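## Task

Move both blue-taped parcels onto the top of the two-door cabinet that only arm1 can reach, and both white-taped parcels onto the top of the desk that only arm3 can reach. Each parcel must stand with the arrows on its sides pointing up and its entire base on that top surface. The attempt fails if any parcel ends up resting on the floor or a lower shelf while no gripper holds it. A placement only counts if the parcel stays put without the robot supporting it. When finished, open the grippers and move the arms away.

## Robot and tools

Setup: three identical i2rt Big YAM arms named arm1, arm2 and arm3. Each has six revolute joints, a two-finger gripper and a wrist camera (arm1_cam_wrist, arm2_cam_wrist, arm3_cam_wrist). Two fixed room cameras, room_a and room_b, watch the scene. Only arm1 reaches the cabinet and only arm3 reaches the desk, so arm2 typically ferries parcels between them. A hand reaches roughly 1.0 m from its joint1 axis. Loose objects may occasionally get nudged by something outside the robots.

Frame: one shared scene frame, origin on the floor, +z up. The hand point is midway between the fingertips; the hand's z axis runs along the fingers and the fingers close along its y axis. Foot poses are not printed.

execute_actions: argument actions is a list holding zero or one action. An action is an object keyed by robot name; each robot entry holds joints, an object of absolute joint targets by name (not offsets). Several arms can appear in one action; their motions start together and may finish at different times. Joint names, units and ranges: joint1_rad -2.879 to 2.879 (base yaw, positive counter-clockwise seen from above, 0 = direction the foot faces); joint2_rad 0 to 3.141 (shoulder, 0 = upper arm back and near level, increasing lifts then brings it forward); joint3_rad 0 to 3.019 (elbow, 0 = folded, increasing opens); joint4_rad -1.692 to 1.57 (hand pitch, positive tips fingers up); joint5_rad -1.57 to 1.57 (hand sideways swing, positive toward the arm's right); joint6_rad -2.094 to 2.094 (hand roll, positive clockwise seen from behind); gripper_m 0 to 0.093 metres of fingertip gap (grip force around 50 to 62 N per pad, lower on some). Done tolerances are ±0.045, ±0.14, ±0.09, ±0.055, ±0.03, ±0.035 rad and ±0.003 m respectively. Example: {"arm1": {"joints": {"gripper_m": 0.05}}, "arm2": {"joints": {"joint1_rad": 0.3}}}. Optional cameras lists which images to return (names above or "all"; omitted/null means all, [] means none). An empty actions list just reports state and images. Any unknown key, camera name or out-of-range number rejects the whole call and nothing moves.

wait: seconds from 0 to 10; commands nothing new and returns state and images. zoom_image: camera plus region [x0, y0, x1, y1] in pixels of that camera's latest full image (origin top-left, at most 504 by 504), giving a finer look. finished_scene: pass scene (1 or 2) once the goal holds stably; it is final and reports success, then the next scene begins with its own task.

Reading results: the pictures line gives the order of returned images. joint_status tells how each commanded motion ended. off_target = stopped short and may still be pressing. contact_stop or time_out = target dropped and joint holds where it stopped, though a timed-out joint may keep a nearby target (within 0.375, 0.375, 0.113, 0.225, 0.075, 0.3 rad for joints 1 to 6) and keep pressing, and it will finish by itself if freed; on_its_own lists such joints. "joint command not followed" (often with a cause line) means a collision guard blocked that arm's joint targets; the gripper part still runs, and blocked joints show not_followed and may be retried with later actions until valid targets arrive. on_its_own describes uncommanded behaviour; its "held at" value is a target, not the actual position. Omitted joints may still push toward old targets. To stop a joint pushing, command its reported position. Tiny changes may not move a joint. A loaded joint sags.

Cautions: the arms do not halt on contact and can press very hard. Joints move at different speeds, so the hand may sweep wide between postures; plan clearances. Arms pressing hard against each other end the run, and hard impacts are harmful; the guard may react late and ignores fingers, gripper housings and wrist cameras. Object contact with arms is fine. No state line reports arm-to-arm contact, so check images. Avoid dropping, slamming or letting parcels slip or fall. Motors heat while holding loads or pushing, even while you think: MOTOR HOT appears from 85 °C; at 100 °C the arm goes limp and falls (OVER-TEMPERATURE FAULT), its off-target keys read limit_stop_at_motor_heat, and targets must be resent. If a result reports a stop, the remaining execute_actions, wait and finished_scene calls in that reply are skipped. Robots keep holding the last command while you think, and slow arms do not delay others.

Cameras: calibration is given per camera in OpenCV style: image_wh 672x504, K intrinsics, radial distortion D, T_world_to_cam (4x4, metres, scene frame to camera) and pos_world. Real poses can differ slightly (room cameras up to about 2.3 degrees and 9 mm). Wrist camera poses are derived from reported joints, so joint errors enlarge their error. With joints 1 and 6 at 0 and a level forward hand, the wrist camera sits atop the hand looking toward the fingertips.

Each tool is called by a JSON object that holds its "fn" and its "kwargs", one argument or row to a line.

## Session

{"fn": "execute_actions", "kwargs": {
  "actions": []
}}

Scene clock: 0.00 s.
Motor temperatures (°C, as the motors report them): arm1=[29 26 28 28 25 26] | arm2=[26 28 27 24 25 25] | arm3=[27 27 25 27 25 25]
arm1.joint_positions: joint1_rad=+0.479 joint2_rad=+0.552 joint3_rad=+1.386 joint4_rad=-1.204 joint5_rad=-0.079 joint6_rad=-0.563 gripper_m=+0.095
arm1.joint_status: not commanded
arm1.hand: x=-1.0413 y=-0.3007 z=+1.4295 quat_wxyz=(-0.368, -0.256, -0.788, +0.421) (m; scene frame)
arm2.joint_positions: joint1_rad=+0.675 joint2_rad=+0.440 joint3_rad=+1.571 joint4_rad=-1.160 joint5_rad=+0.093 joint6_rad=+0.170 gripper_m=+0.095
arm2.joint_status: not commanded
arm2.hand: x=-0.0286 y=-0.2302 z=+1.6048 quat_wxyz=(-0.226, +0.627, -0.343, -0.662) (m; scene frame)
arm3.joint_positions: joint1_rad=-0.507 joint2_rad=+0.587 joint3_rad=+1.505 joint4_rad=-1.195 joint5_rad=+0.201 joint6_rad=-0.369 gripper_m=+0.094
arm3.joint_status: not commanded
arm3.hand: x=+1.0676 y=+0.1992 z=+1.5013 quat_wxyz=(-0.299, -0.474, -0.639, +0.528) (m; scene frame)
pictures: arm1_cam_wrist, arm2_cam_wrist, arm3_cam_wrist, room_a, room_b
Images, in order (width x height): arm1_cam_wrist 672x504, arm2_cam_wrist 672x504, arm3_cam_wrist 672x504, room_a 672x504, room_b 672x504.

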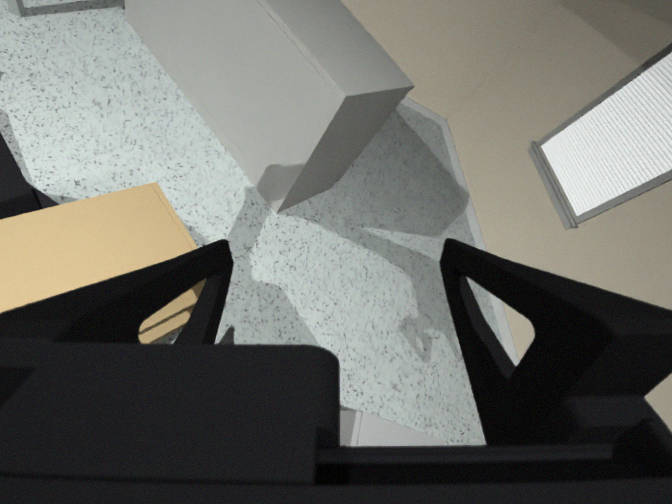

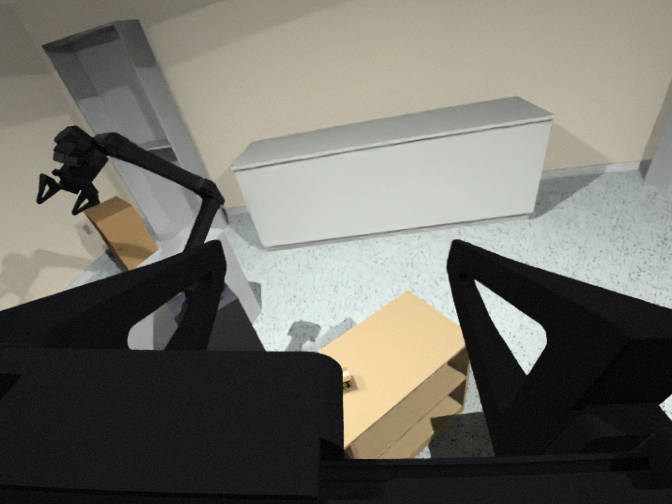

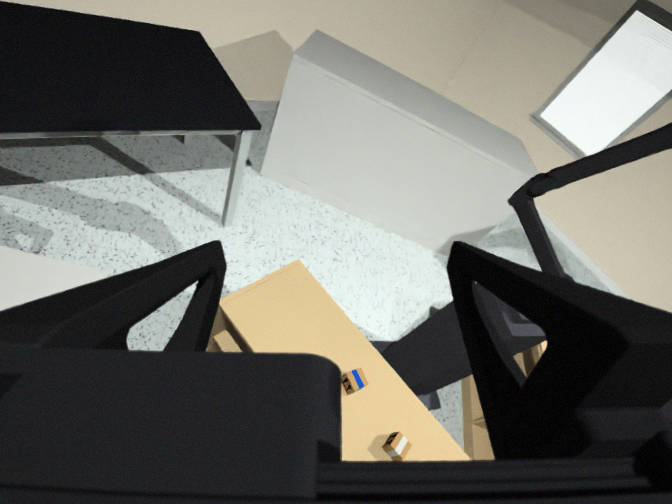

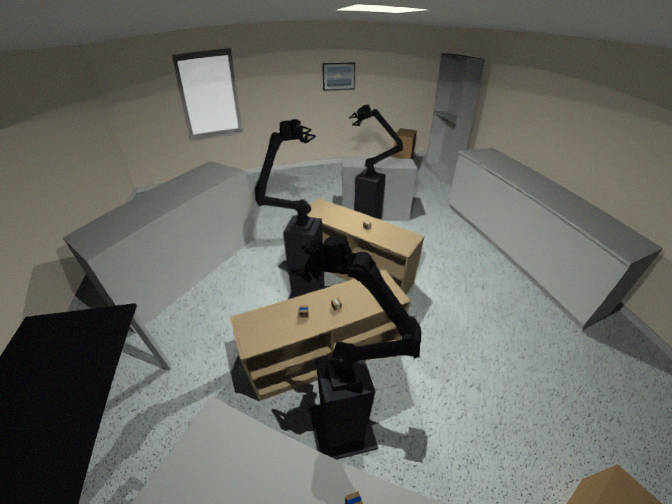

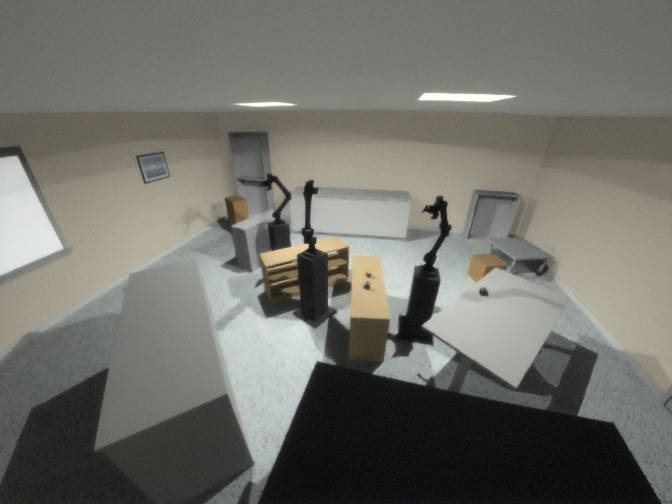

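{"fn": "zoom_image", "kwargs": {
  "camera": "room_a",
  "region": [200, 150, 480, 360]
}}

{"fn": "zoom_image", "kwargs": {
  "camera": "room_b",
  "region": [200, 120, 620, 435]
}}

{"fn": "zoom_image", "kwargs": {
  "camera": "room_a",
  "region": [100, 350, 500, 504]
}}

Region (200, 150, 480, 360) of room_a's 672x504 image, scaled by 1.800, with more detail than that image has; it fills the top 378 rows of this view, and the rest is white.

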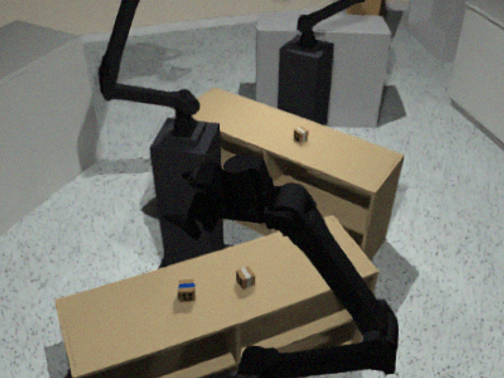

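Region (200, 120, 620, 435) of room_b's 672x504 image, scaled by 1.200, with more detail than that image has; it fills the top 378 rows of this view, and the rest is white.

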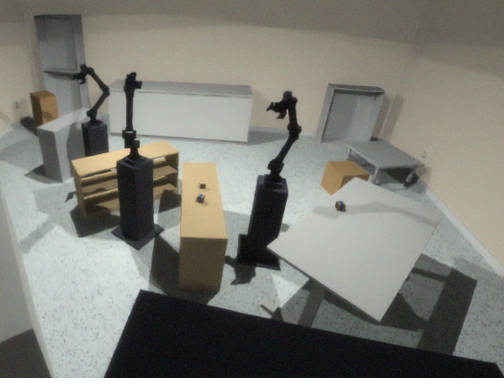

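Region (100, 350, 500, 504) of room_a's 672x504 image, scaled by 1.260, with more detail than that image has; it fills the top 194 rows of this view, and the rest is white.

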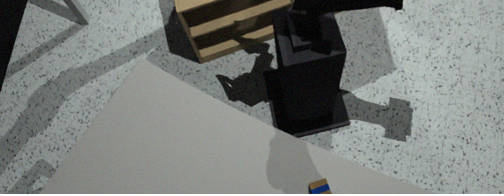

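{"fn": "execute_actions", "kwargs": {
  "actions": [
    {"arm1":{"joints":{"joint1_rad":-1.41,"joint5_rad":0,"joint6_rad":0}},"arm2":{"joints":{"joint1_rad":1.41,"joint5_rad":0,"joint6_rad":0,"joint4_rad":-1.5}},"arm3":{"joints":{"joint1_rad":1.37,"joint5_rad":0,"joint6_rad":0}}}
  ]
}}

Scene clock: 61.43 s.
Motor temperatures (°C, as the motors report them): arm1=[29 26 32 28 25 26] | arm2=[26 29 29 24 25 25] | arm3=[27 27 31 27 25 25]
arm1.joint_positions: joint1_rad=-1.401 joint2_rad=+0.552 joint3_rad=+1.386 joint4_rad=-1.204 joint5_rad=+0.000 joint6_rad=-0.015 gripper_m=+0.095
arm1.joint_status: all done
arm1.hand: x=-1.3443 y=-0.0976 z=+1.4350 quat_wxyz=(+0.006, -0.822, -0.014, +0.570) (m; scene frame)
arm2.joint_positions: joint1_rad=+1.400 joint2_rad=+0.440 joint3_rad=+1.571 joint4_rad=-1.494 joint5_rad=+0.002 joint6_rad=+0.017 gripper_m=+0.095
arm2.joint_status: all done
arm2.hand: x=-0.0550 y=-0.3182 z=+1.5246 quat_wxyz=(+0.000, +0.821, -0.011, -0.571) (m; scene frame)
arm3.joint_positions: joint1_rad=+1.361 joint2_rad=+0.587 joint3_rad=+1.505 joint4_rad=-1.195 joint5_rad=+0.000 joint6_rad=-0.015 gripper_m=+0.094
arm3.joint_status: all done
arm3.hand: x=+1.2821 y=+0.4893 z=+1.5007 quat_wxyz=(-0.595, +0.159, -0.780, -0.108) (m; scene frame)
pictures: arm1_cam_wrist, arm2_cam_wrist, arm3_cam_wrist, room_a, room_b
camera_calibration (this result's frames):
arm1_cam_wrist: T_world_to_cam=[[-0.0229654, 0.999119, 0.0351195, 0.0186984], [0.829273, 0.0386579, -0.557505, 1.92233], [-0.558371, 0.0163203, -0.829431, 0.560006], [0, 0, 0, 1]] pos_world=[-1.28101, -0.102134, 1.53554]
arm2_cam_wrist: T_world_to_cam=[[0.0244917, 0.999627, -0.0120759, 0.340269], [0.829641, -0.0270634, -0.557641, 0.892795], [-0.55776, 0.0036389, -0.829995, 1.35385], [0, 0, 0, 1]] pos_world=[0.00608963, -0.320906, 1.62566]
arm3_cam_wrist: T_world_to_cam=[[0.362658, -0.931806, 0.0147379, -0.0324467], [-0.723101, -0.291336, -0.626298, 2.00829], [0.587882, 0.216475, -0.779445, 0.437863], [0, 0, 0, 1]] pos_world=[1.20655, 0.460067, 1.59956]
Images, in order (width x height): arm1_cam_wrist 672x504, arm2_cam_wrist 672x504, arm3_cam_wrist 672x504, room_a 672x504, room_b 672x504.

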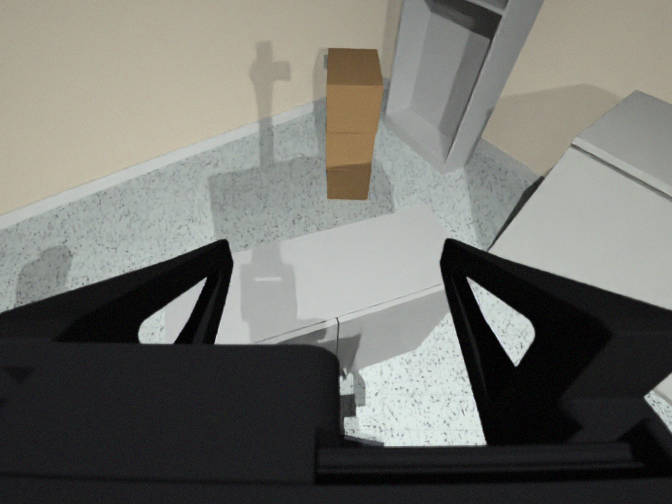

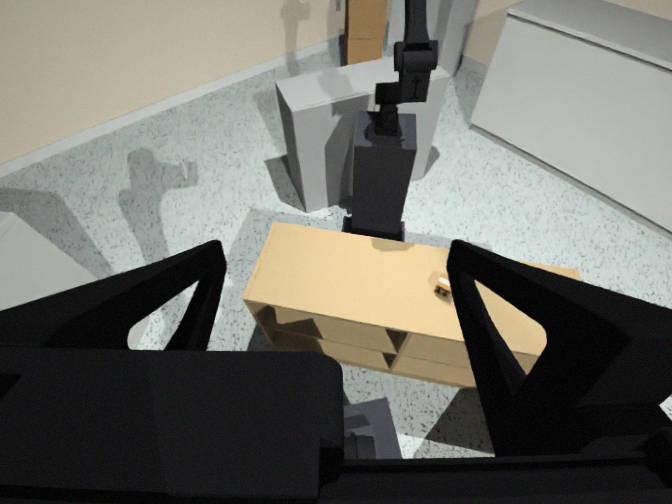

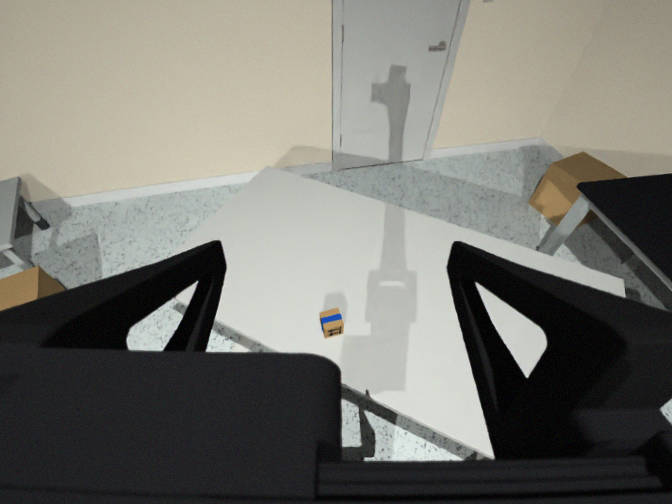

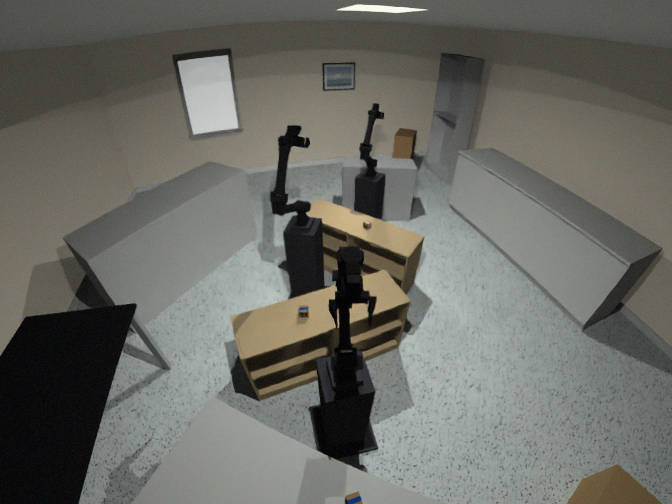

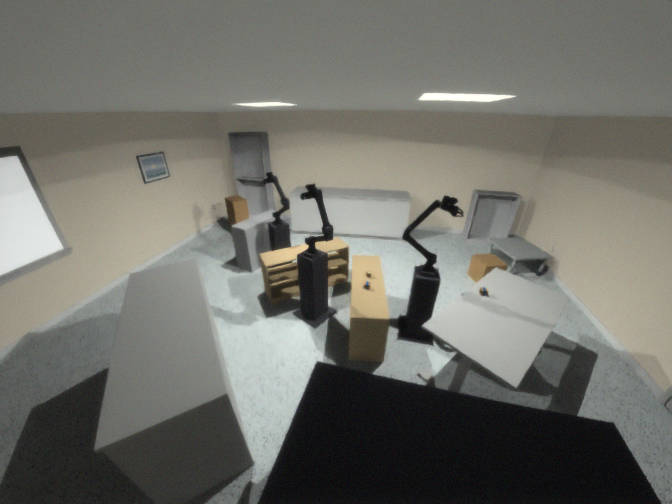

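{"fn": "zoom_image", "kwargs": {
  "camera": "arm3_cam_wrist",
  "region": [280, 280, 400, 370]
}}

{"fn": "zoom_image", "kwargs": {
  "camera": "arm2_cam_wrist",
  "region": [390, 240, 510, 330]
}}

{"fn": "zoom_image", "kwargs": {
  "camera": "room_a",
  "region": [280, 280, 380, 340]
}}

Region (280, 280, 400, 370) of arm3_cam_wrist's 672x504 image, scaled by 4.200, with more detail than that image has; it fills the top 378 rows of this view, and the rest is white.

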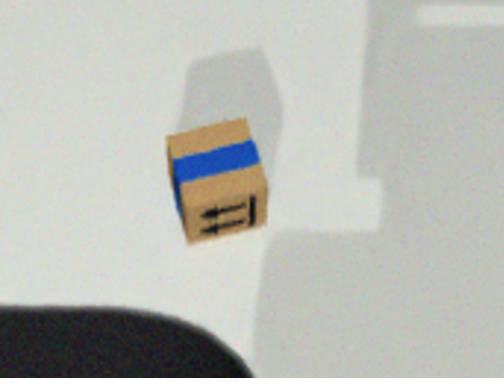

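Region (390, 240, 510, 330) of arm2_cam_wrist's 672x504 image, scaled by 4.200, with more detail than that image has; it fills the top 378 rows of this view, and the rest is white.

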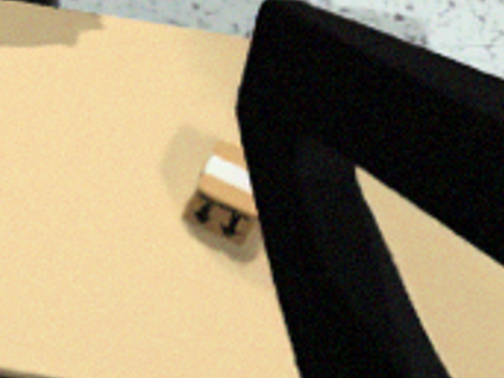

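Region (280, 280, 380, 340) of room_a's 672x504 image, scaled by 5.040, with more detail than that image has; it fills the top 302 rows of this view, and the rest is white.

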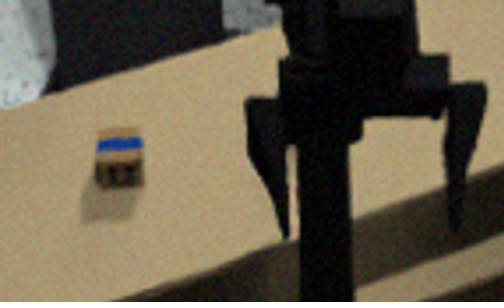

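{"fn": "execute_actions", "kwargs": {
  "actions": [
    {"arm1":{"joints":{"joint2_rad":1.2,"joint3_rad":1.3,"joint4_rad":-1.3}},"arm2":{"joints":{"joint1_rad":0.8,"joint2_rad":1.5,"joint3_rad":1.5,"joint4_rad":-1.3}},"arm3":{"joints":{"joint2_rad":1.4,"joint3_rad":1.2,"joint4_rad":-1.2}}}
  ]
}}

Scene clock: 100.33 s.
Motor temperatures (°C, as the motors report them): arm1=[29 26 33 28 25 26] | arm2=[26 29 30 24 25 25] | arm3=[27 27 31 27 25 25]
arm1.joint_positions: joint1_rad=-1.401 joint2_rad=+1.211 joint3_rad=+1.275 joint4_rad=-1.286 joint5_rad=+0.000 joint6_rad=-0.015 gripper_m=+0.095
arm1.joint_status: all done
arm1.hand: x=-1.5436 y=-0.0966 z=+1.1588 quat_wxyz=(+0.006, -0.984, -0.014, +0.179) (m; scene frame)
arm2.joint_positions: joint1_rad=+0.801 joint2_rad=+1.512 joint3_rad=+1.483 joint4_rad=-1.303 joint5_rad=-0.001 joint6_rad=+0.015 gripper_m=+0.095
arm2.joint_status: all done
arm2.hand: x=-0.3728 y=-0.0290 z=+1.1784 quat_wxyz=(-0.034, +0.944, -0.305, -0.118) (m; scene frame)
arm3.joint_positions: joint1_rad=+1.361 joint2_rad=+1.399 joint3_rad=+1.194 joint4_rad=-1.195 joint5_rad=+0.000 joint6_rad=-0.015 gripper_m=+0.094
arm3.joint_status: all done
arm3.hand: x=+1.4959 y=+0.5723 z=+1.0638 quat_wxyz=(-0.086, +0.196, -0.977, -0.013) (m; scene frame)
pictures: arm1_cam_wrist, arm2_cam_wrist, arm3_cam_wrist, room_a, room_b
camera_calibration (this result's frames):
arm1_cam_wrist: T_world_to_cam=[[-0.0367218, 0.999162, 0.0180628, 0.0214006], [0.965774, 0.0308387, 0.257547, 1.19904], [0.256774, 0.0269022, -0.966097, 1.63729], [0, 0, 0, 1]] pos_world=[-1.57763, -0.102406, 1.27258]
arm2_cam_wrist: T_world_to_cam=[[0.586181, 0.810179, -0.00158227, 0.24628], [0.753292, -0.544301, 0.369171, -0.16439], [0.298233, -0.217593, -0.92936, 1.31796], [0, 0, 0, 1]] pos_world=[-0.413591, -0.00222908, 1.28594]
arm3_cam_wrist: T_world_to_cam=[[0.375377, -0.926664, 0.019639, -0.0534756], [-0.838928, -0.330676, 0.432265, 0.983125], [-0.394071, -0.178738, -0.901533, 1.77867], [0, 0, 0, 1]] pos_world=[1.54577, 0.593458, 1.17961]
Images, in order (width x height): arm1_cam_wrist 672x504, arm2_cam_wrist 672x504, arm3_cam_wrist 672x504, room_a 672x504, room_b 672x504.

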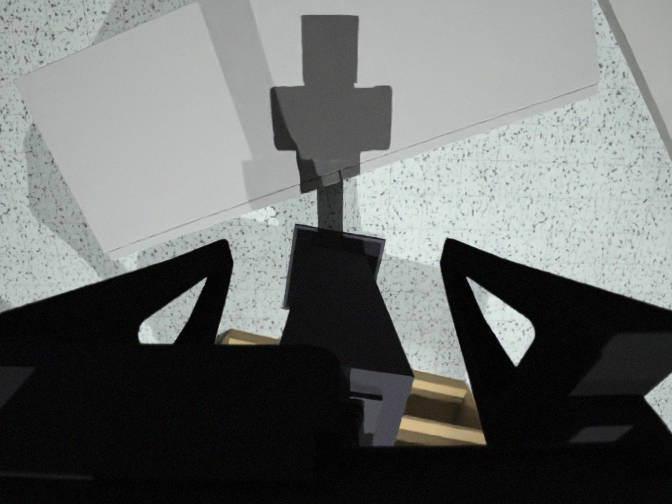

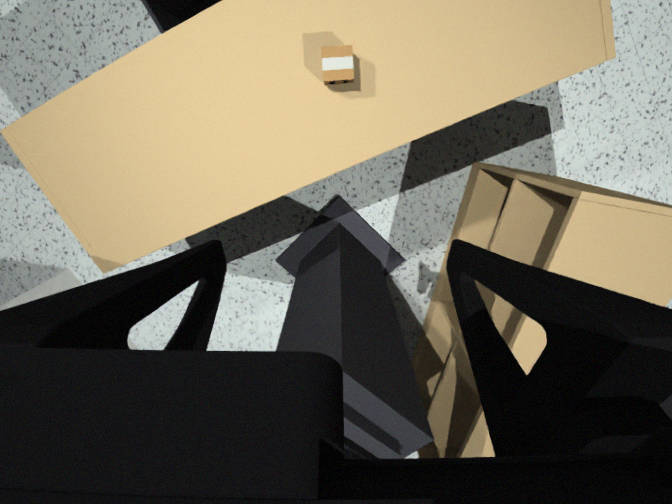

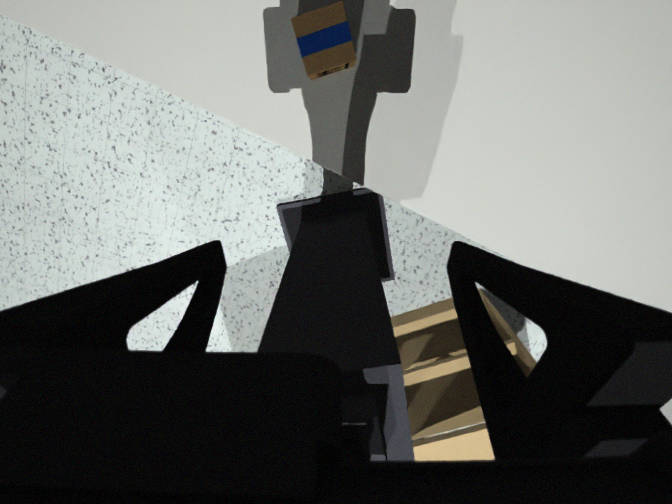

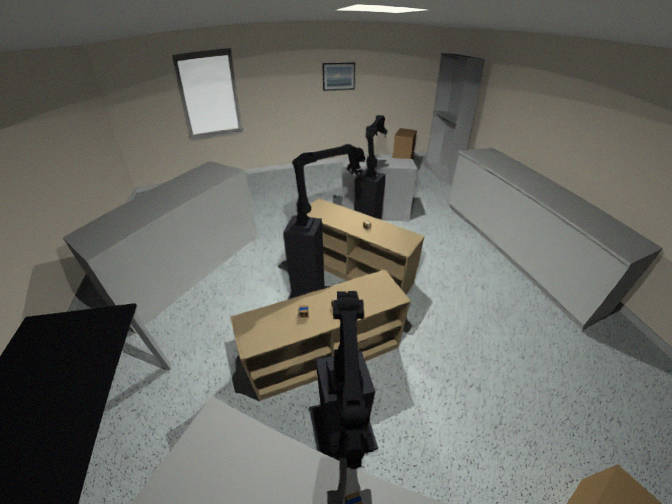

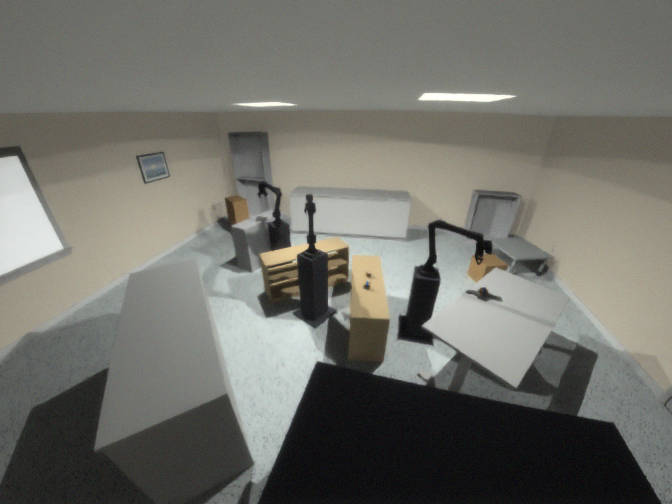

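{"fn": "zoom_image", "kwargs": {
  "camera": "arm2_cam_wrist",
  "region": [290, 20, 390, 110]
}}

{"fn": "zoom_image", "kwargs": {
  "camera": "arm3_cam_wrist",
  "region": [270, 0, 390, 90]
}}

Region (290, 20, 390, 110) of arm2_cam_wrist's 672x504 image, scaled by 5.040, with more detail than that image has; it fills the top 454 rows of this view, and the rest is white.

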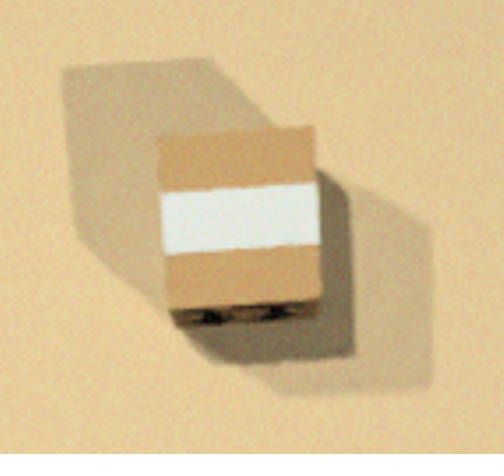

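Region (270, 0, 390, 90) of arm3_cam_wrist's 672x504 image, scaled by 4.200, with more detail than that image has; it fills the top 378 rows of this view, and the rest is white.

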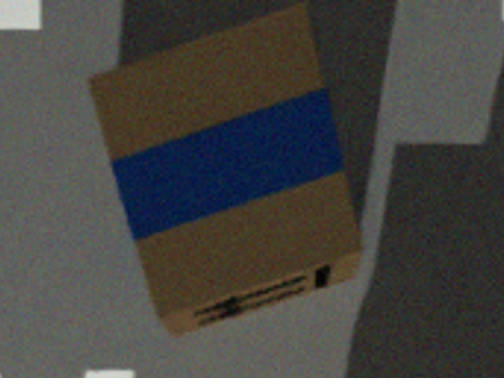

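{"fn": "zoom_image", "kwargs": {
  "camera": "room_a",
  "region": [290, 295, 350, 325]
}}

{"fn": "zoom_image", "kwargs": {
  "camera": "room_a",
  "region": [347, 210, 387, 240]
}}

{"fn": "zoom_image", "kwargs": {
  "camera": "room_b",
  "region": [348, 262, 388, 298]
}}

Region (290, 295, 350, 325) of room_a's 672x504 image, scaled by 8.400, with more detail than that image has.

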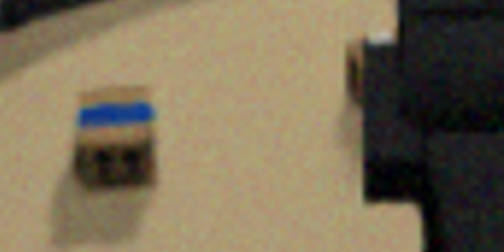

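Region (347, 210, 387, 240) of room_a's 672x504 image, scaled by 12.600, with more detail than that image has; it fills the top 378 rows of this view, and the rest is white.

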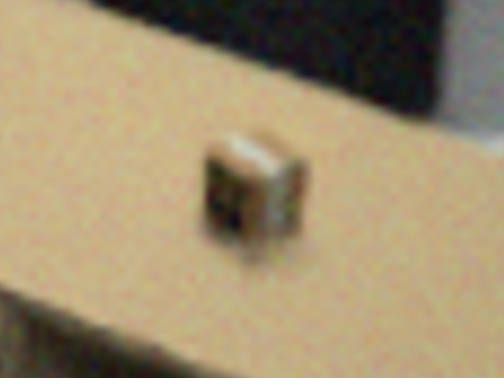

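Region (348, 262, 388, 298) of room_b's 672x504 image, scaled by 12.600, with more detail than that image has; it fills the top 454 rows of this view, and the rest is white.

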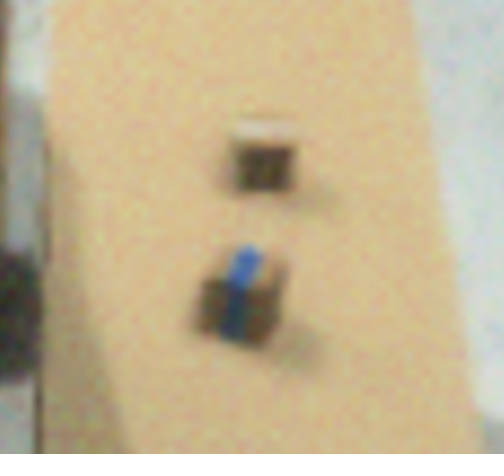

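{"fn": "execute_actions", "kwargs": {
  "actions": [
    {"arm2":{"joints":{"joint1_rad":0.8,"joint2_rad":2.46,"joint3_rad":1.826,"joint4_rad":-0.937,"joint6_rad":-0.065}},"arm3":{"joints":{"joint1_rad":-1.6,"joint2_rad":0.5,"joint3_rad":0.1,"joint4_rad":0.2}},"arm1":{"joints":{"joint2_rad":0.8,"joint3_rad":1.3,"joint4_rad":-1.2}}}
  ],
  "cameras": ["arm2_cam_wrist","arm3_cam_wrist","arm1_cam_wrist"]
}}

Scene clock: 206.80 s.
Motor temperatures (°C, as the motors report them): arm1=[29 27 37 28 25 26] | arm2=[26 31 36 24 25 26] | arm3=[27 28 35 27 25 25]
arm1.joint_positions: joint1_rad=-1.401 joint2_rad=+0.805 joint3_rad=+1.275 joint4_rad=-1.220 joint5_rad=+0.000 joint6_rad=-0.015 gripper_m=+0.095
arm1.joint_status: all done
arm1.hand: x=-1.4536 y=-0.0974 z=+1.3113 quat_wxyz=(+0.006, -0.915, -0.014, +0.404) (m; scene frame)
arm2.joint_positions: joint1_rad=+0.801 joint2_rad=+2.472 joint3_rad=+1.795 joint4_rad=-0.937 joint5_rad=-0.001 joint6_rad=-0.049 gripper_m=+0.095
arm2.joint_status: all done
arm2.hand: x=-0.4915 y=+0.0523 z=+0.7446 quat_wxyz=(+0.008, +0.961, -0.277, +0.017) (m; scene frame)
arm3.joint_positions: joint1_rad=-1.592 joint2_rad=+0.505 joint3_rad=+0.109 joint4_rad=+0.172 joint5_rad=+0.001 joint6_rad=-0.013 gripper_m=+0.094
arm3.joint_status: all done
arm3.hand: x=+0.8219 y=+0.2389 z=+1.0369 quat_wxyz=(-0.174, -0.750, -0.222, +0.598) (m; scene frame)
pictures: arm1_cam_wrist, arm2_cam_wrist, arm3_cam_wrist
camera_calibration (this result's frames):
arm1_cam_wrist: T_world_to_cam=[[-0.0309053, 0.999101, 0.0290057, 0.0168003], [0.977096, 0.0363119, -0.209678, 1.7025], [-0.210543, 0.0218612, -0.97734, 1.0965], [0, 0, 0, 1]] pos_world=[-1.43213, -0.102577, 1.42814]
arm2_cam_wrist: T_world_to_cam=[[0.532554, 0.846396, 0.000841899, 0.219289], [0.668516, -0.421241, 0.612896, -0.100147], [0.519107, -0.325837, -0.790163, 0.978413], [0, 0, 0, 1]] pos_world=[-0.557734, 0.0910121, 0.834301]
arm3_cam_wrist: T_world_to_cam=[[-0.529032, 0.848601, -0.00073859, 0.231439], [0.637306, 0.396732, -0.66064, 0.0652506], [-0.560327, -0.349971, -0.750703, 1.45036], [0, 0, 0, 1]] pos_world=[0.893527, 0.285296, 1.13206]
Images, in order (width x height): arm1_cam_wrist 672x504, arm2_cam_wrist 672x504, arm3_cam_wrist 672x504.

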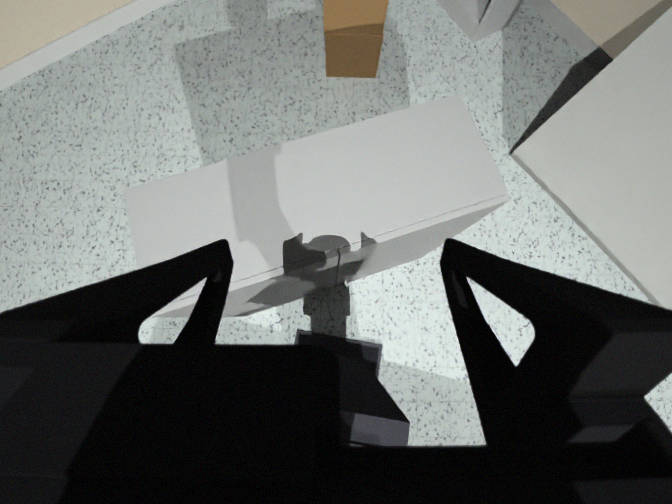

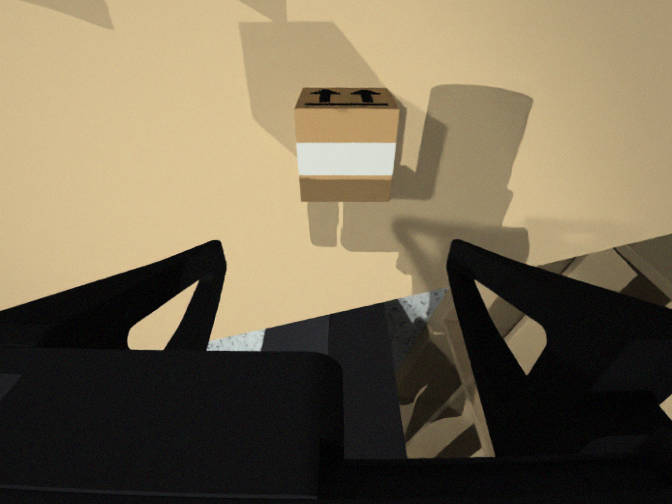

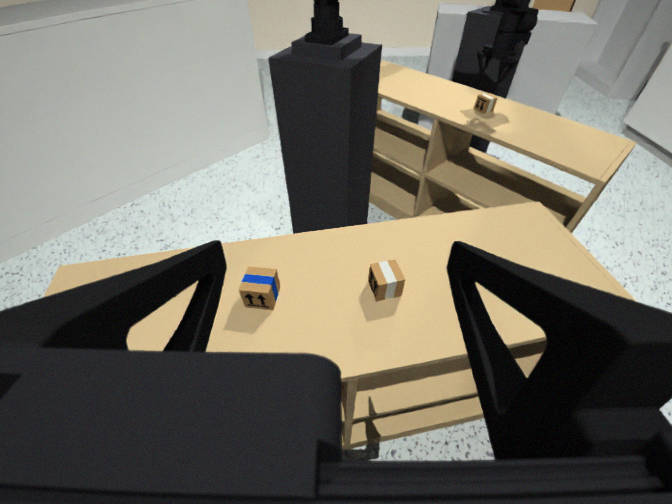

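{"fn": "zoom_image", "kwargs": {
  "camera": "arm2_cam_wrist",
  "region": [270, 60, 430, 220]
}}

{"fn": "zoom_image", "kwargs": {
  "camera": "arm3_cam_wrist",
  "region": [220, 240, 420, 330]
}}

{"fn": "zoom_image", "kwargs": {
  "camera": "arm3_cam_wrist",
  "region": [450, 80, 520, 130]
}}

Region (270, 60, 430, 220) of arm2_cam_wrist's 672x504 image, scaled by 3.150, with more detail than that image has.

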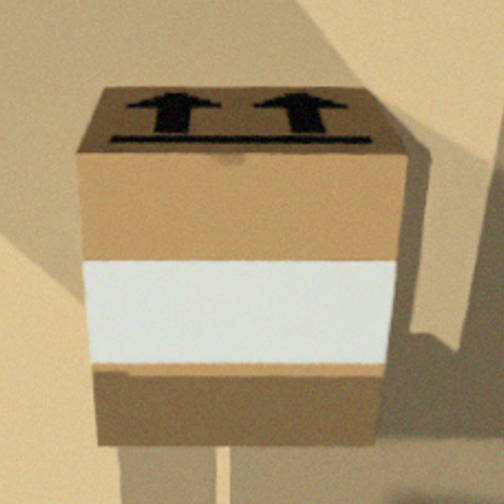

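Region (220, 240, 420, 330) of arm3_cam_wrist's 672x504 image, scaled by 2.520, with more detail than that image has; it fills the top 227 rows of this view, and the rest is white.

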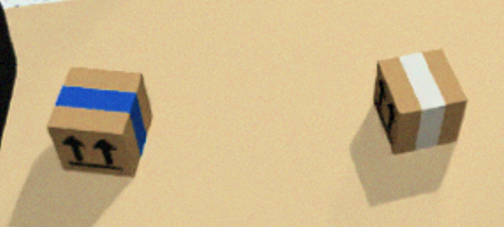

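Region (450, 80, 520, 130) of arm3_cam_wrist's 672x504 image, scaled by 7.200, with more detail than that image has; it fills the top 360 rows of this view, and the rest is white.

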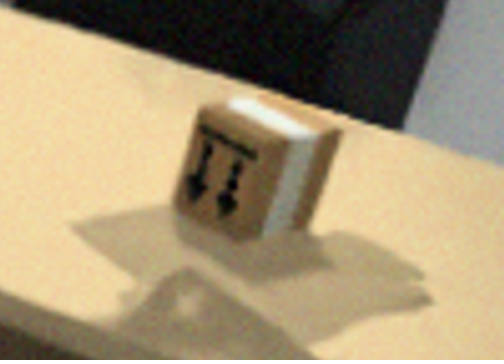

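{"fn": "zoom_image", "kwargs": {
  "camera": "arm3_cam_wrist",
  "region": [355, 250, 415, 310]
}}

Region (355, 250, 415, 310) of arm3_cam_wrist's 672x504 image, scaled by 8.400, with more detail than that image has.

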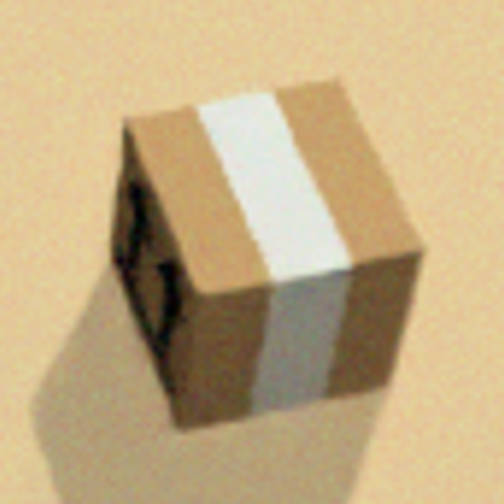

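{"fn": "execute_actions", "kwargs": {
  "actions": [
    {"arm2":{"joints":{"joint2_rad":2.66,"joint3_rad":1.91,"joint4_rad":-0.78}},"arm3":{"joints":{"joint1_rad":-1.755,"joint2_rad":1.6,"joint3_rad":1.547,"joint4_rad":-1.2,"joint6_rad":1.19}}}
  ],
  "cameras": ["arm2_cam_wrist","arm3_cam_wrist"]
}}

Scene clock: 262.17 s.
Motor temperatures (°C, as the motors report them): arm1=[29 27 38 29 25 26] | arm2=[26 34 36 24 25 26] | arm3=[27 27 36 27 25 25]
arm1.joint_positions: joint1_rad=-1.401 joint2_rad=+0.805 joint3_rad=+1.275 joint4_rad=-1.220 joint5_rad=+0.000 joint6_rad=-0.015 gripper_m=+0.095
arm1.joint_status: not commanded
arm1.hand: x=-1.4536 y=-0.0974 z=+1.3113 quat_wxyz=(+0.006, -0.915, -0.014, +0.404) (m; scene frame)
arm2.joint_positions: joint1_rad=+0.801 joint2_rad=+2.679 joint3_rad=+1.890 joint4_rad=-0.788 joint5_rad=-0.001 joint6_rad=-0.049 gripper_m=+0.095
arm2.joint_status: all done
arm2.hand: x=-0.5011 y=+0.0586 z=+0.6388 quat_wxyz=(+0.002, +0.961, -0.277, -0.001) (m; scene frame)
arm3.joint_positions: joint1_rad=-1.749 joint2_rad=+1.600 joint3_rad=+1.497 joint4_rad=-1.184 joint5_rad=+0.001 joint6_rad=+1.175 gripper_m=+0.094
arm3.joint_status: all done
arm3.hand: x=+0.5840 y=+0.1885 z=+1.0961 quat_wxyz=(-0.101, -0.919, +0.368, +0.096) (m; scene frame)
pictures: arm2_cam_wrist, arm3_cam_wrist
camera_calibration (this result's frames):
arm2_cam_wrist: T_world_to_cam=[[0.5327, 0.8463, 0.00261563, 0.218089], [0.686804, -0.434108, 0.582967, 0.00278939], [0.494501, -0.30875, -0.812491, 0.902839], [0, 0, 0, 1]] pos_world=[-0.564546, 0.0953943, 0.731353]
arm3_cam_wrist: T_world_to_cam=[[0.667411, 0.703054, -0.245516, -0.254539], [0.713367, -0.508984, 0.481708, -0.849829], [0.213703, -0.49664, -0.841237, 1.01874], [0, 0, 0, 1]] pos_world=[0.558415, 0.252351, 1.20387]
Images, in order (width x height): arm2_cam_wrist 672x504, arm3_cam_wrist 672x504.

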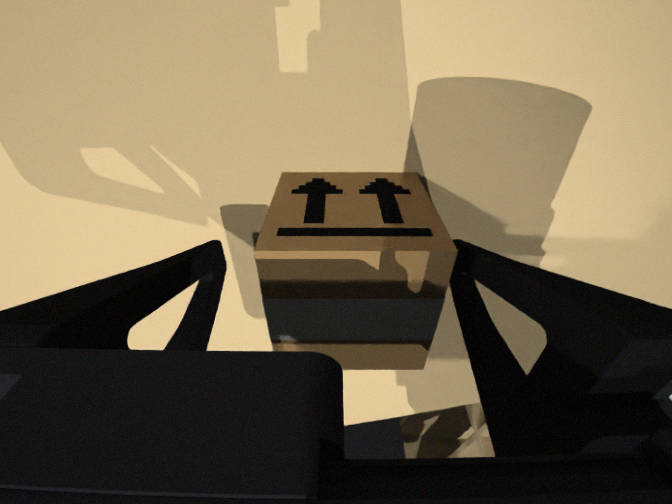

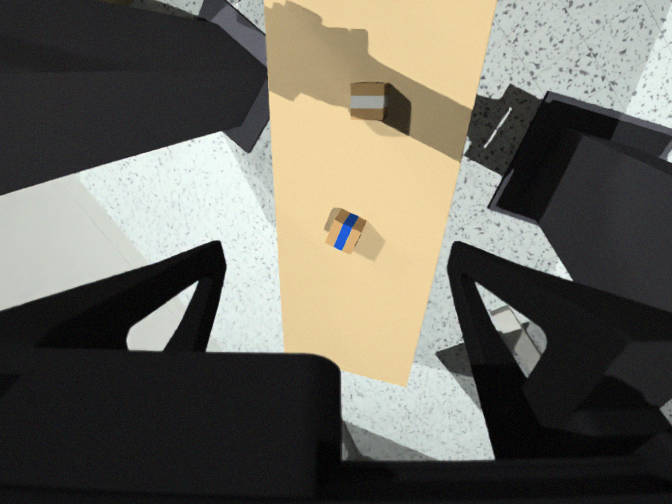

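{"fn": "execute_actions", "kwargs": {
  "actions": [
    {"arm2":{"joints":{"gripper_m":0.046}},"arm3":{"joints":{"joint2_rad":2.228,"joint3_rad":1.575,"joint4_rad":-0.864,"joint6_rad":1.19}}}
  ],
  "cameras": ["arm2_cam_wrist","arm3_cam_wrist"]
}}

Scene clock: 272.83 s.
Motor temperatures (°C, as the motors report them): arm1=[29 27 38 29 25 26] | arm2=[26 35 35 24 25 26] | arm3=[27 29 38 27 25 25]
arm1.joint_positions: joint1_rad=-1.401 joint2_rad=+0.805 joint3_rad=+1.275 joint4_rad=-1.220 joint5_rad=+0.000 joint6_rad=-0.015 gripper_m=+0.095
arm1.joint_status: not commanded
arm1.hand: x=-1.4536 y=-0.0974 z=+1.3113 quat_wxyz=(+0.006, -0.915, -0.014, +0.404) (m; scene frame)
arm2.joint_positions: joint1_rad=+0.801 joint2_rad=+2.679 joint3_rad=+1.890 joint4_rad=-0.788 joint5_rad=+0.000 joint6_rad=-0.049 gripper_m=+0.053
arm2.joint_status: gripper_m off_target (ended at +0.053, target +0.046)
arm2.hand: x=-0.5010 y=+0.0587 z=+0.6388 quat_wxyz=(+0.001, +0.961, -0.276, -0.001) (m; scene frame)
arm3.joint_positions: joint1_rad=-1.749 joint2_rad=+2.239 joint3_rad=+1.553 joint4_rad=-0.879 joint5_rad=+0.001 joint6_rad=+1.176 gripper_m=+0.094
arm3.joint_status: all done
arm3.hand: x=+0.5339 y=+0.1642 z=+0.7618 quat_wxyz=(-0.002, -0.928, +0.372, -0.002) (m; scene frame)
pictures: arm2_cam_wrist, arm3_cam_wrist
camera_calibration (this result's frames):
arm2_cam_wrist: T_world_to_cam=[[0.532377, 0.846501, 0.00337823, 0.217297], [0.686715, -0.434212, 0.582994, 0.00272905], [0.494972, -0.308053, -0.812469, 0.903016], [0, 0, 0, 1]] pos_world=[-0.564526, 0.0954197, 0.731348]
arm3_cam_wrist: T_world_to_cam=[[0.697231, 0.716784, 0.00953228, -0.49854], [0.576597, -0.568669, 0.586644, -0.662543], [0.425918, -0.40353, -0.809789, 0.583535], [0, 0, 0, 1]] pos_world=[0.481079, 0.216052, 0.86597]
Images, in order (width x height): arm2_cam_wrist 672x504, arm3_cam_wrist 672x504.

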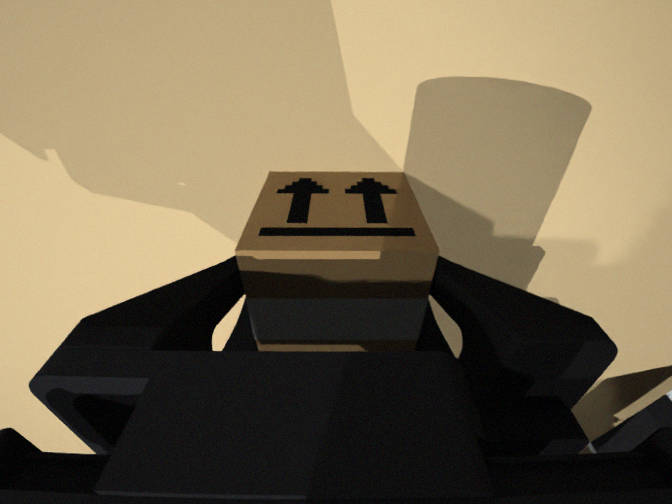

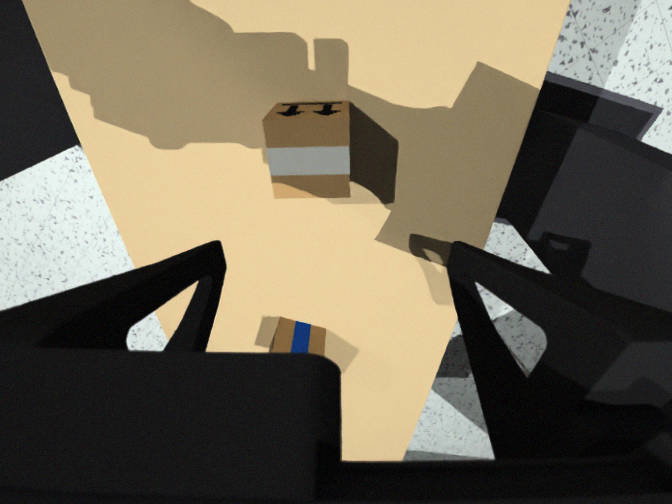

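{"fn": "zoom_image", "kwargs": {
  "camera": "arm3_cam_wrist",
  "region": [250, 85, 370, 210]
}}

Region (250, 85, 370, 210) of arm3_cam_wrist's 672x504 image, scaled by 4.032, with more detail than that image has; it fills the left 484 columns of this view, and the rest is white.

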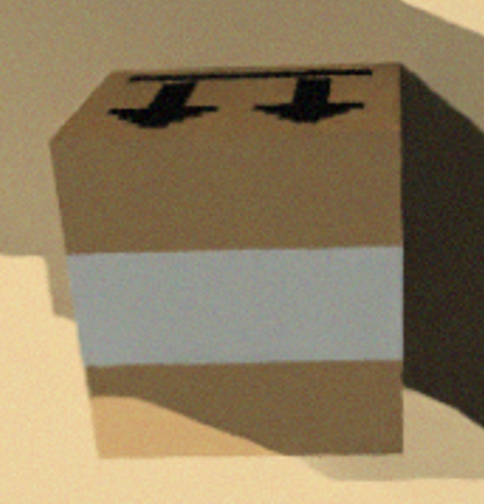

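{"fn": "execute_actions", "kwargs": {
  "actions": [
    {"arm2":{"joints":{"joint2_rad":2.59,"joint3_rad":1.895,"joint4_rad":-0.835}},"arm3":{"joints":{"joint1_rad":-1.733,"joint2_rad":2.493,"joint3_rad":1.667,"joint4_rad":-0.70}}}
  ],
  "cameras": ["arm2_cam_wrist","arm3_cam_wrist"]
}}

Scene clock: 293.37 s.
Motor temperatures (°C, as the motors report them): arm1=[29 27 39 29 25 26] | arm2=[26 36 35 24 25 26] | arm3=[27 31 37 27 25 25]
arm1.joint_positions: joint1_rad=-1.401 joint2_rad=+0.805 joint3_rad=+1.275 joint4_rad=-1.220 joint5_rad=+0.000 joint6_rad=-0.015 gripper_m=+0.095
arm1.joint_status: not commanded
arm1.hand: x=-1.4536 y=-0.0974 z=+1.3113 quat_wxyz=(+0.006, -0.915, -0.014, +0.404) (m; scene frame)
arm2.joint_positions: joint1_rad=+0.801 joint2_rad=+2.601 joint3_rad=+1.889 joint4_rad=-0.829 joint5_rad=+0.000 joint6_rad=-0.049 gripper_m=+0.053
arm2.joint_status: all done
arm2.hand: x=-0.5165 y=+0.0697 z=+0.6893 quat_wxyz=(-0.005, +0.961, -0.276, -0.018) (m; scene frame)
arm3.joint_positions: joint1_rad=-1.743 joint2_rad=+2.511 joint3_rad=+1.652 joint4_rad=-0.712 joint5_rad=+0.001 joint6_rad=+1.176 gripper_m=+0.094
arm3.joint_status: all done
arm3.hand: x=+0.5268 y=+0.1565 z=+0.6274 quat_wxyz=(+0.000, -0.929, +0.370, -0.004) (m; scene frame)
pictures: arm2_cam_wrist, arm3_cam_wrist
camera_calibration (this result's frames):
arm2_cam_wrist: T_world_to_cam=[[0.532593, 0.846356, 0.00510354, 0.215004], [0.703555, -0.446067, 0.553204, 0.0187987], [0.470484, -0.291042, -0.83303, 0.955368], [0, 0, 0, 1]] pos_world=[-0.577221, 0.104468, 0.784354]
arm3_cam_wrist: T_world_to_cam=[[0.693563, 0.720229, 0.0155023, -0.489188], [0.575964, -0.567308, 0.588581, -0.585098], [0.432707, -0.399289, -0.80829, 0.469498], [0, 0, 0, 1]] pos_world=[0.473123, 0.207862, 0.731451]
Images, in order (width x height): arm2_cam_wrist 672x504, arm3_cam_wrist 672x504.

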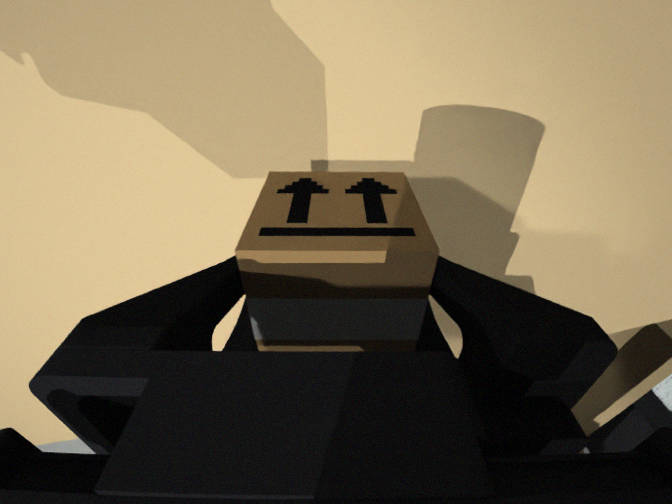

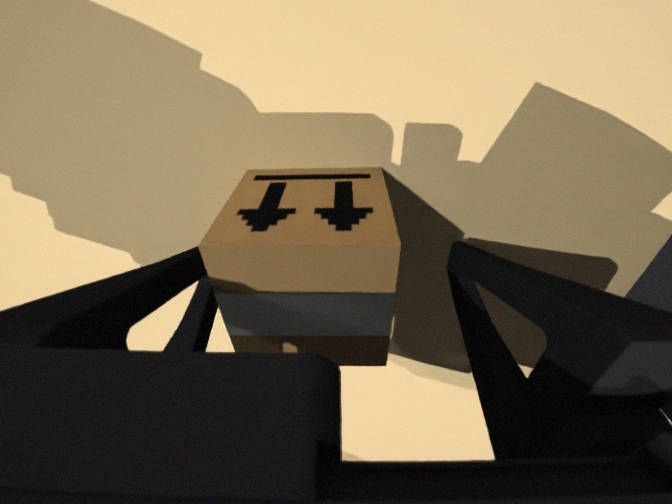

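{"fn": "execute_actions", "kwargs": {
  "actions": [
    {"arm2":{"joints":{"joint6_rad":1.585}},"arm3":{"joints":{"gripper_m":0.046}}}
  ],
  "cameras": ["arm2_cam_wrist","arm3_cam_wrist"]
}}

Scene clock: 300.17 s.
Motor temperatures (°C, as the motors report them): arm1=[29 27 39 29 25 26] | arm2=[26 36 35 24 25 26] | arm3=[27 32 36 27 25 25]
arm1.joint_positions: joint1_rad=-1.401 joint2_rad=+0.805 joint3_rad=+1.275 joint4_rad=-1.220 joint5_rad=+0.000 joint6_rad=-0.015 gripper_m=+0.095
arm1.joint_status: not commanded
arm1.hand: x=-1.4536 y=-0.0974 z=+1.3113 quat_wxyz=(+0.006, -0.915, -0.014, +0.404) (m; scene frame)
arm2.joint_positions: joint1_rad=+0.801 joint2_rad=+2.601 joint3_rad=+1.889 joint4_rad=-0.829 joint5_rad=+0.000 joint6_rad=+1.568 gripper_m=+0.053
arm2.joint_status: all done
arm2.hand: x=-0.5165 y=+0.0697 z=+0.6893 quat_wxyz=(+0.010, +0.464, -0.886, -0.016) (m; scene frame)
arm3.joint_positions: joint1_rad=-1.743 joint2_rad=+2.511 joint3_rad=+1.652 joint4_rad=-0.712 joint5_rad=+0.000 joint6_rad=+1.176 gripper_m=+0.053
arm3.joint_status: gripper_m off_target (ended at +0.053, target +0.046)
arm3.hand: x=+0.5266 y=+0.1564 z=+0.6276 quat_wxyz=(+0.000, -0.929, +0.370, -0.004) (m; scene frame)
pictures: arm2_cam_wrist, arm3_cam_wrist
camera_calibration (this result's frames):
arm2_cam_wrist: T_world_to_cam=[[0.820521, -0.57076, -0.0312763, 0.487593], [-0.447519, -0.675464, 0.586067, -0.582377], [-0.35563, -0.466884, -0.809659, 0.524839], [0, 0, 0, 1]] pos_world=[-0.474056, 0.129962, 0.781503]
arm3_cam_wrist: T_world_to_cam=[[0.693577, 0.720234, 0.014652, -0.488424], [0.576279, -0.566924, 0.588642, -0.585475], [0.432267, -0.399825, -0.808261, 0.469998], [0, 0, 0, 1]] pos_world=[0.472991, 0.207776, 0.731673]
Images, in order (width x height): arm2_cam_wrist 672x504, arm3_cam_wrist 672x504.

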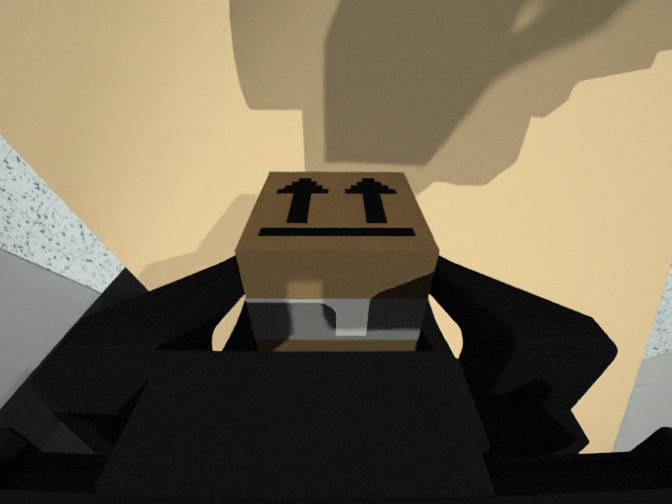

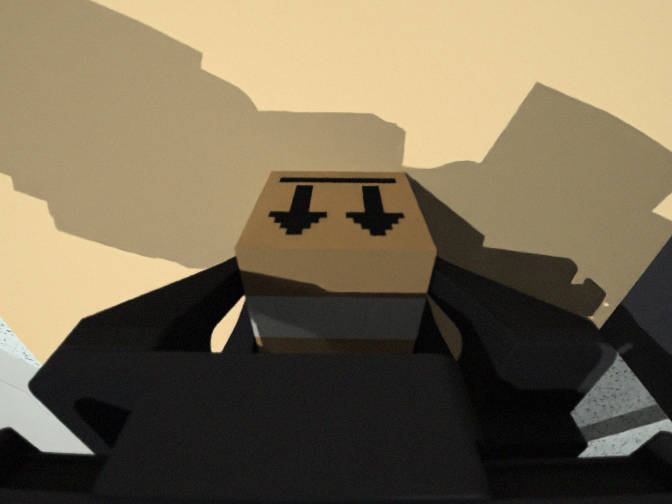

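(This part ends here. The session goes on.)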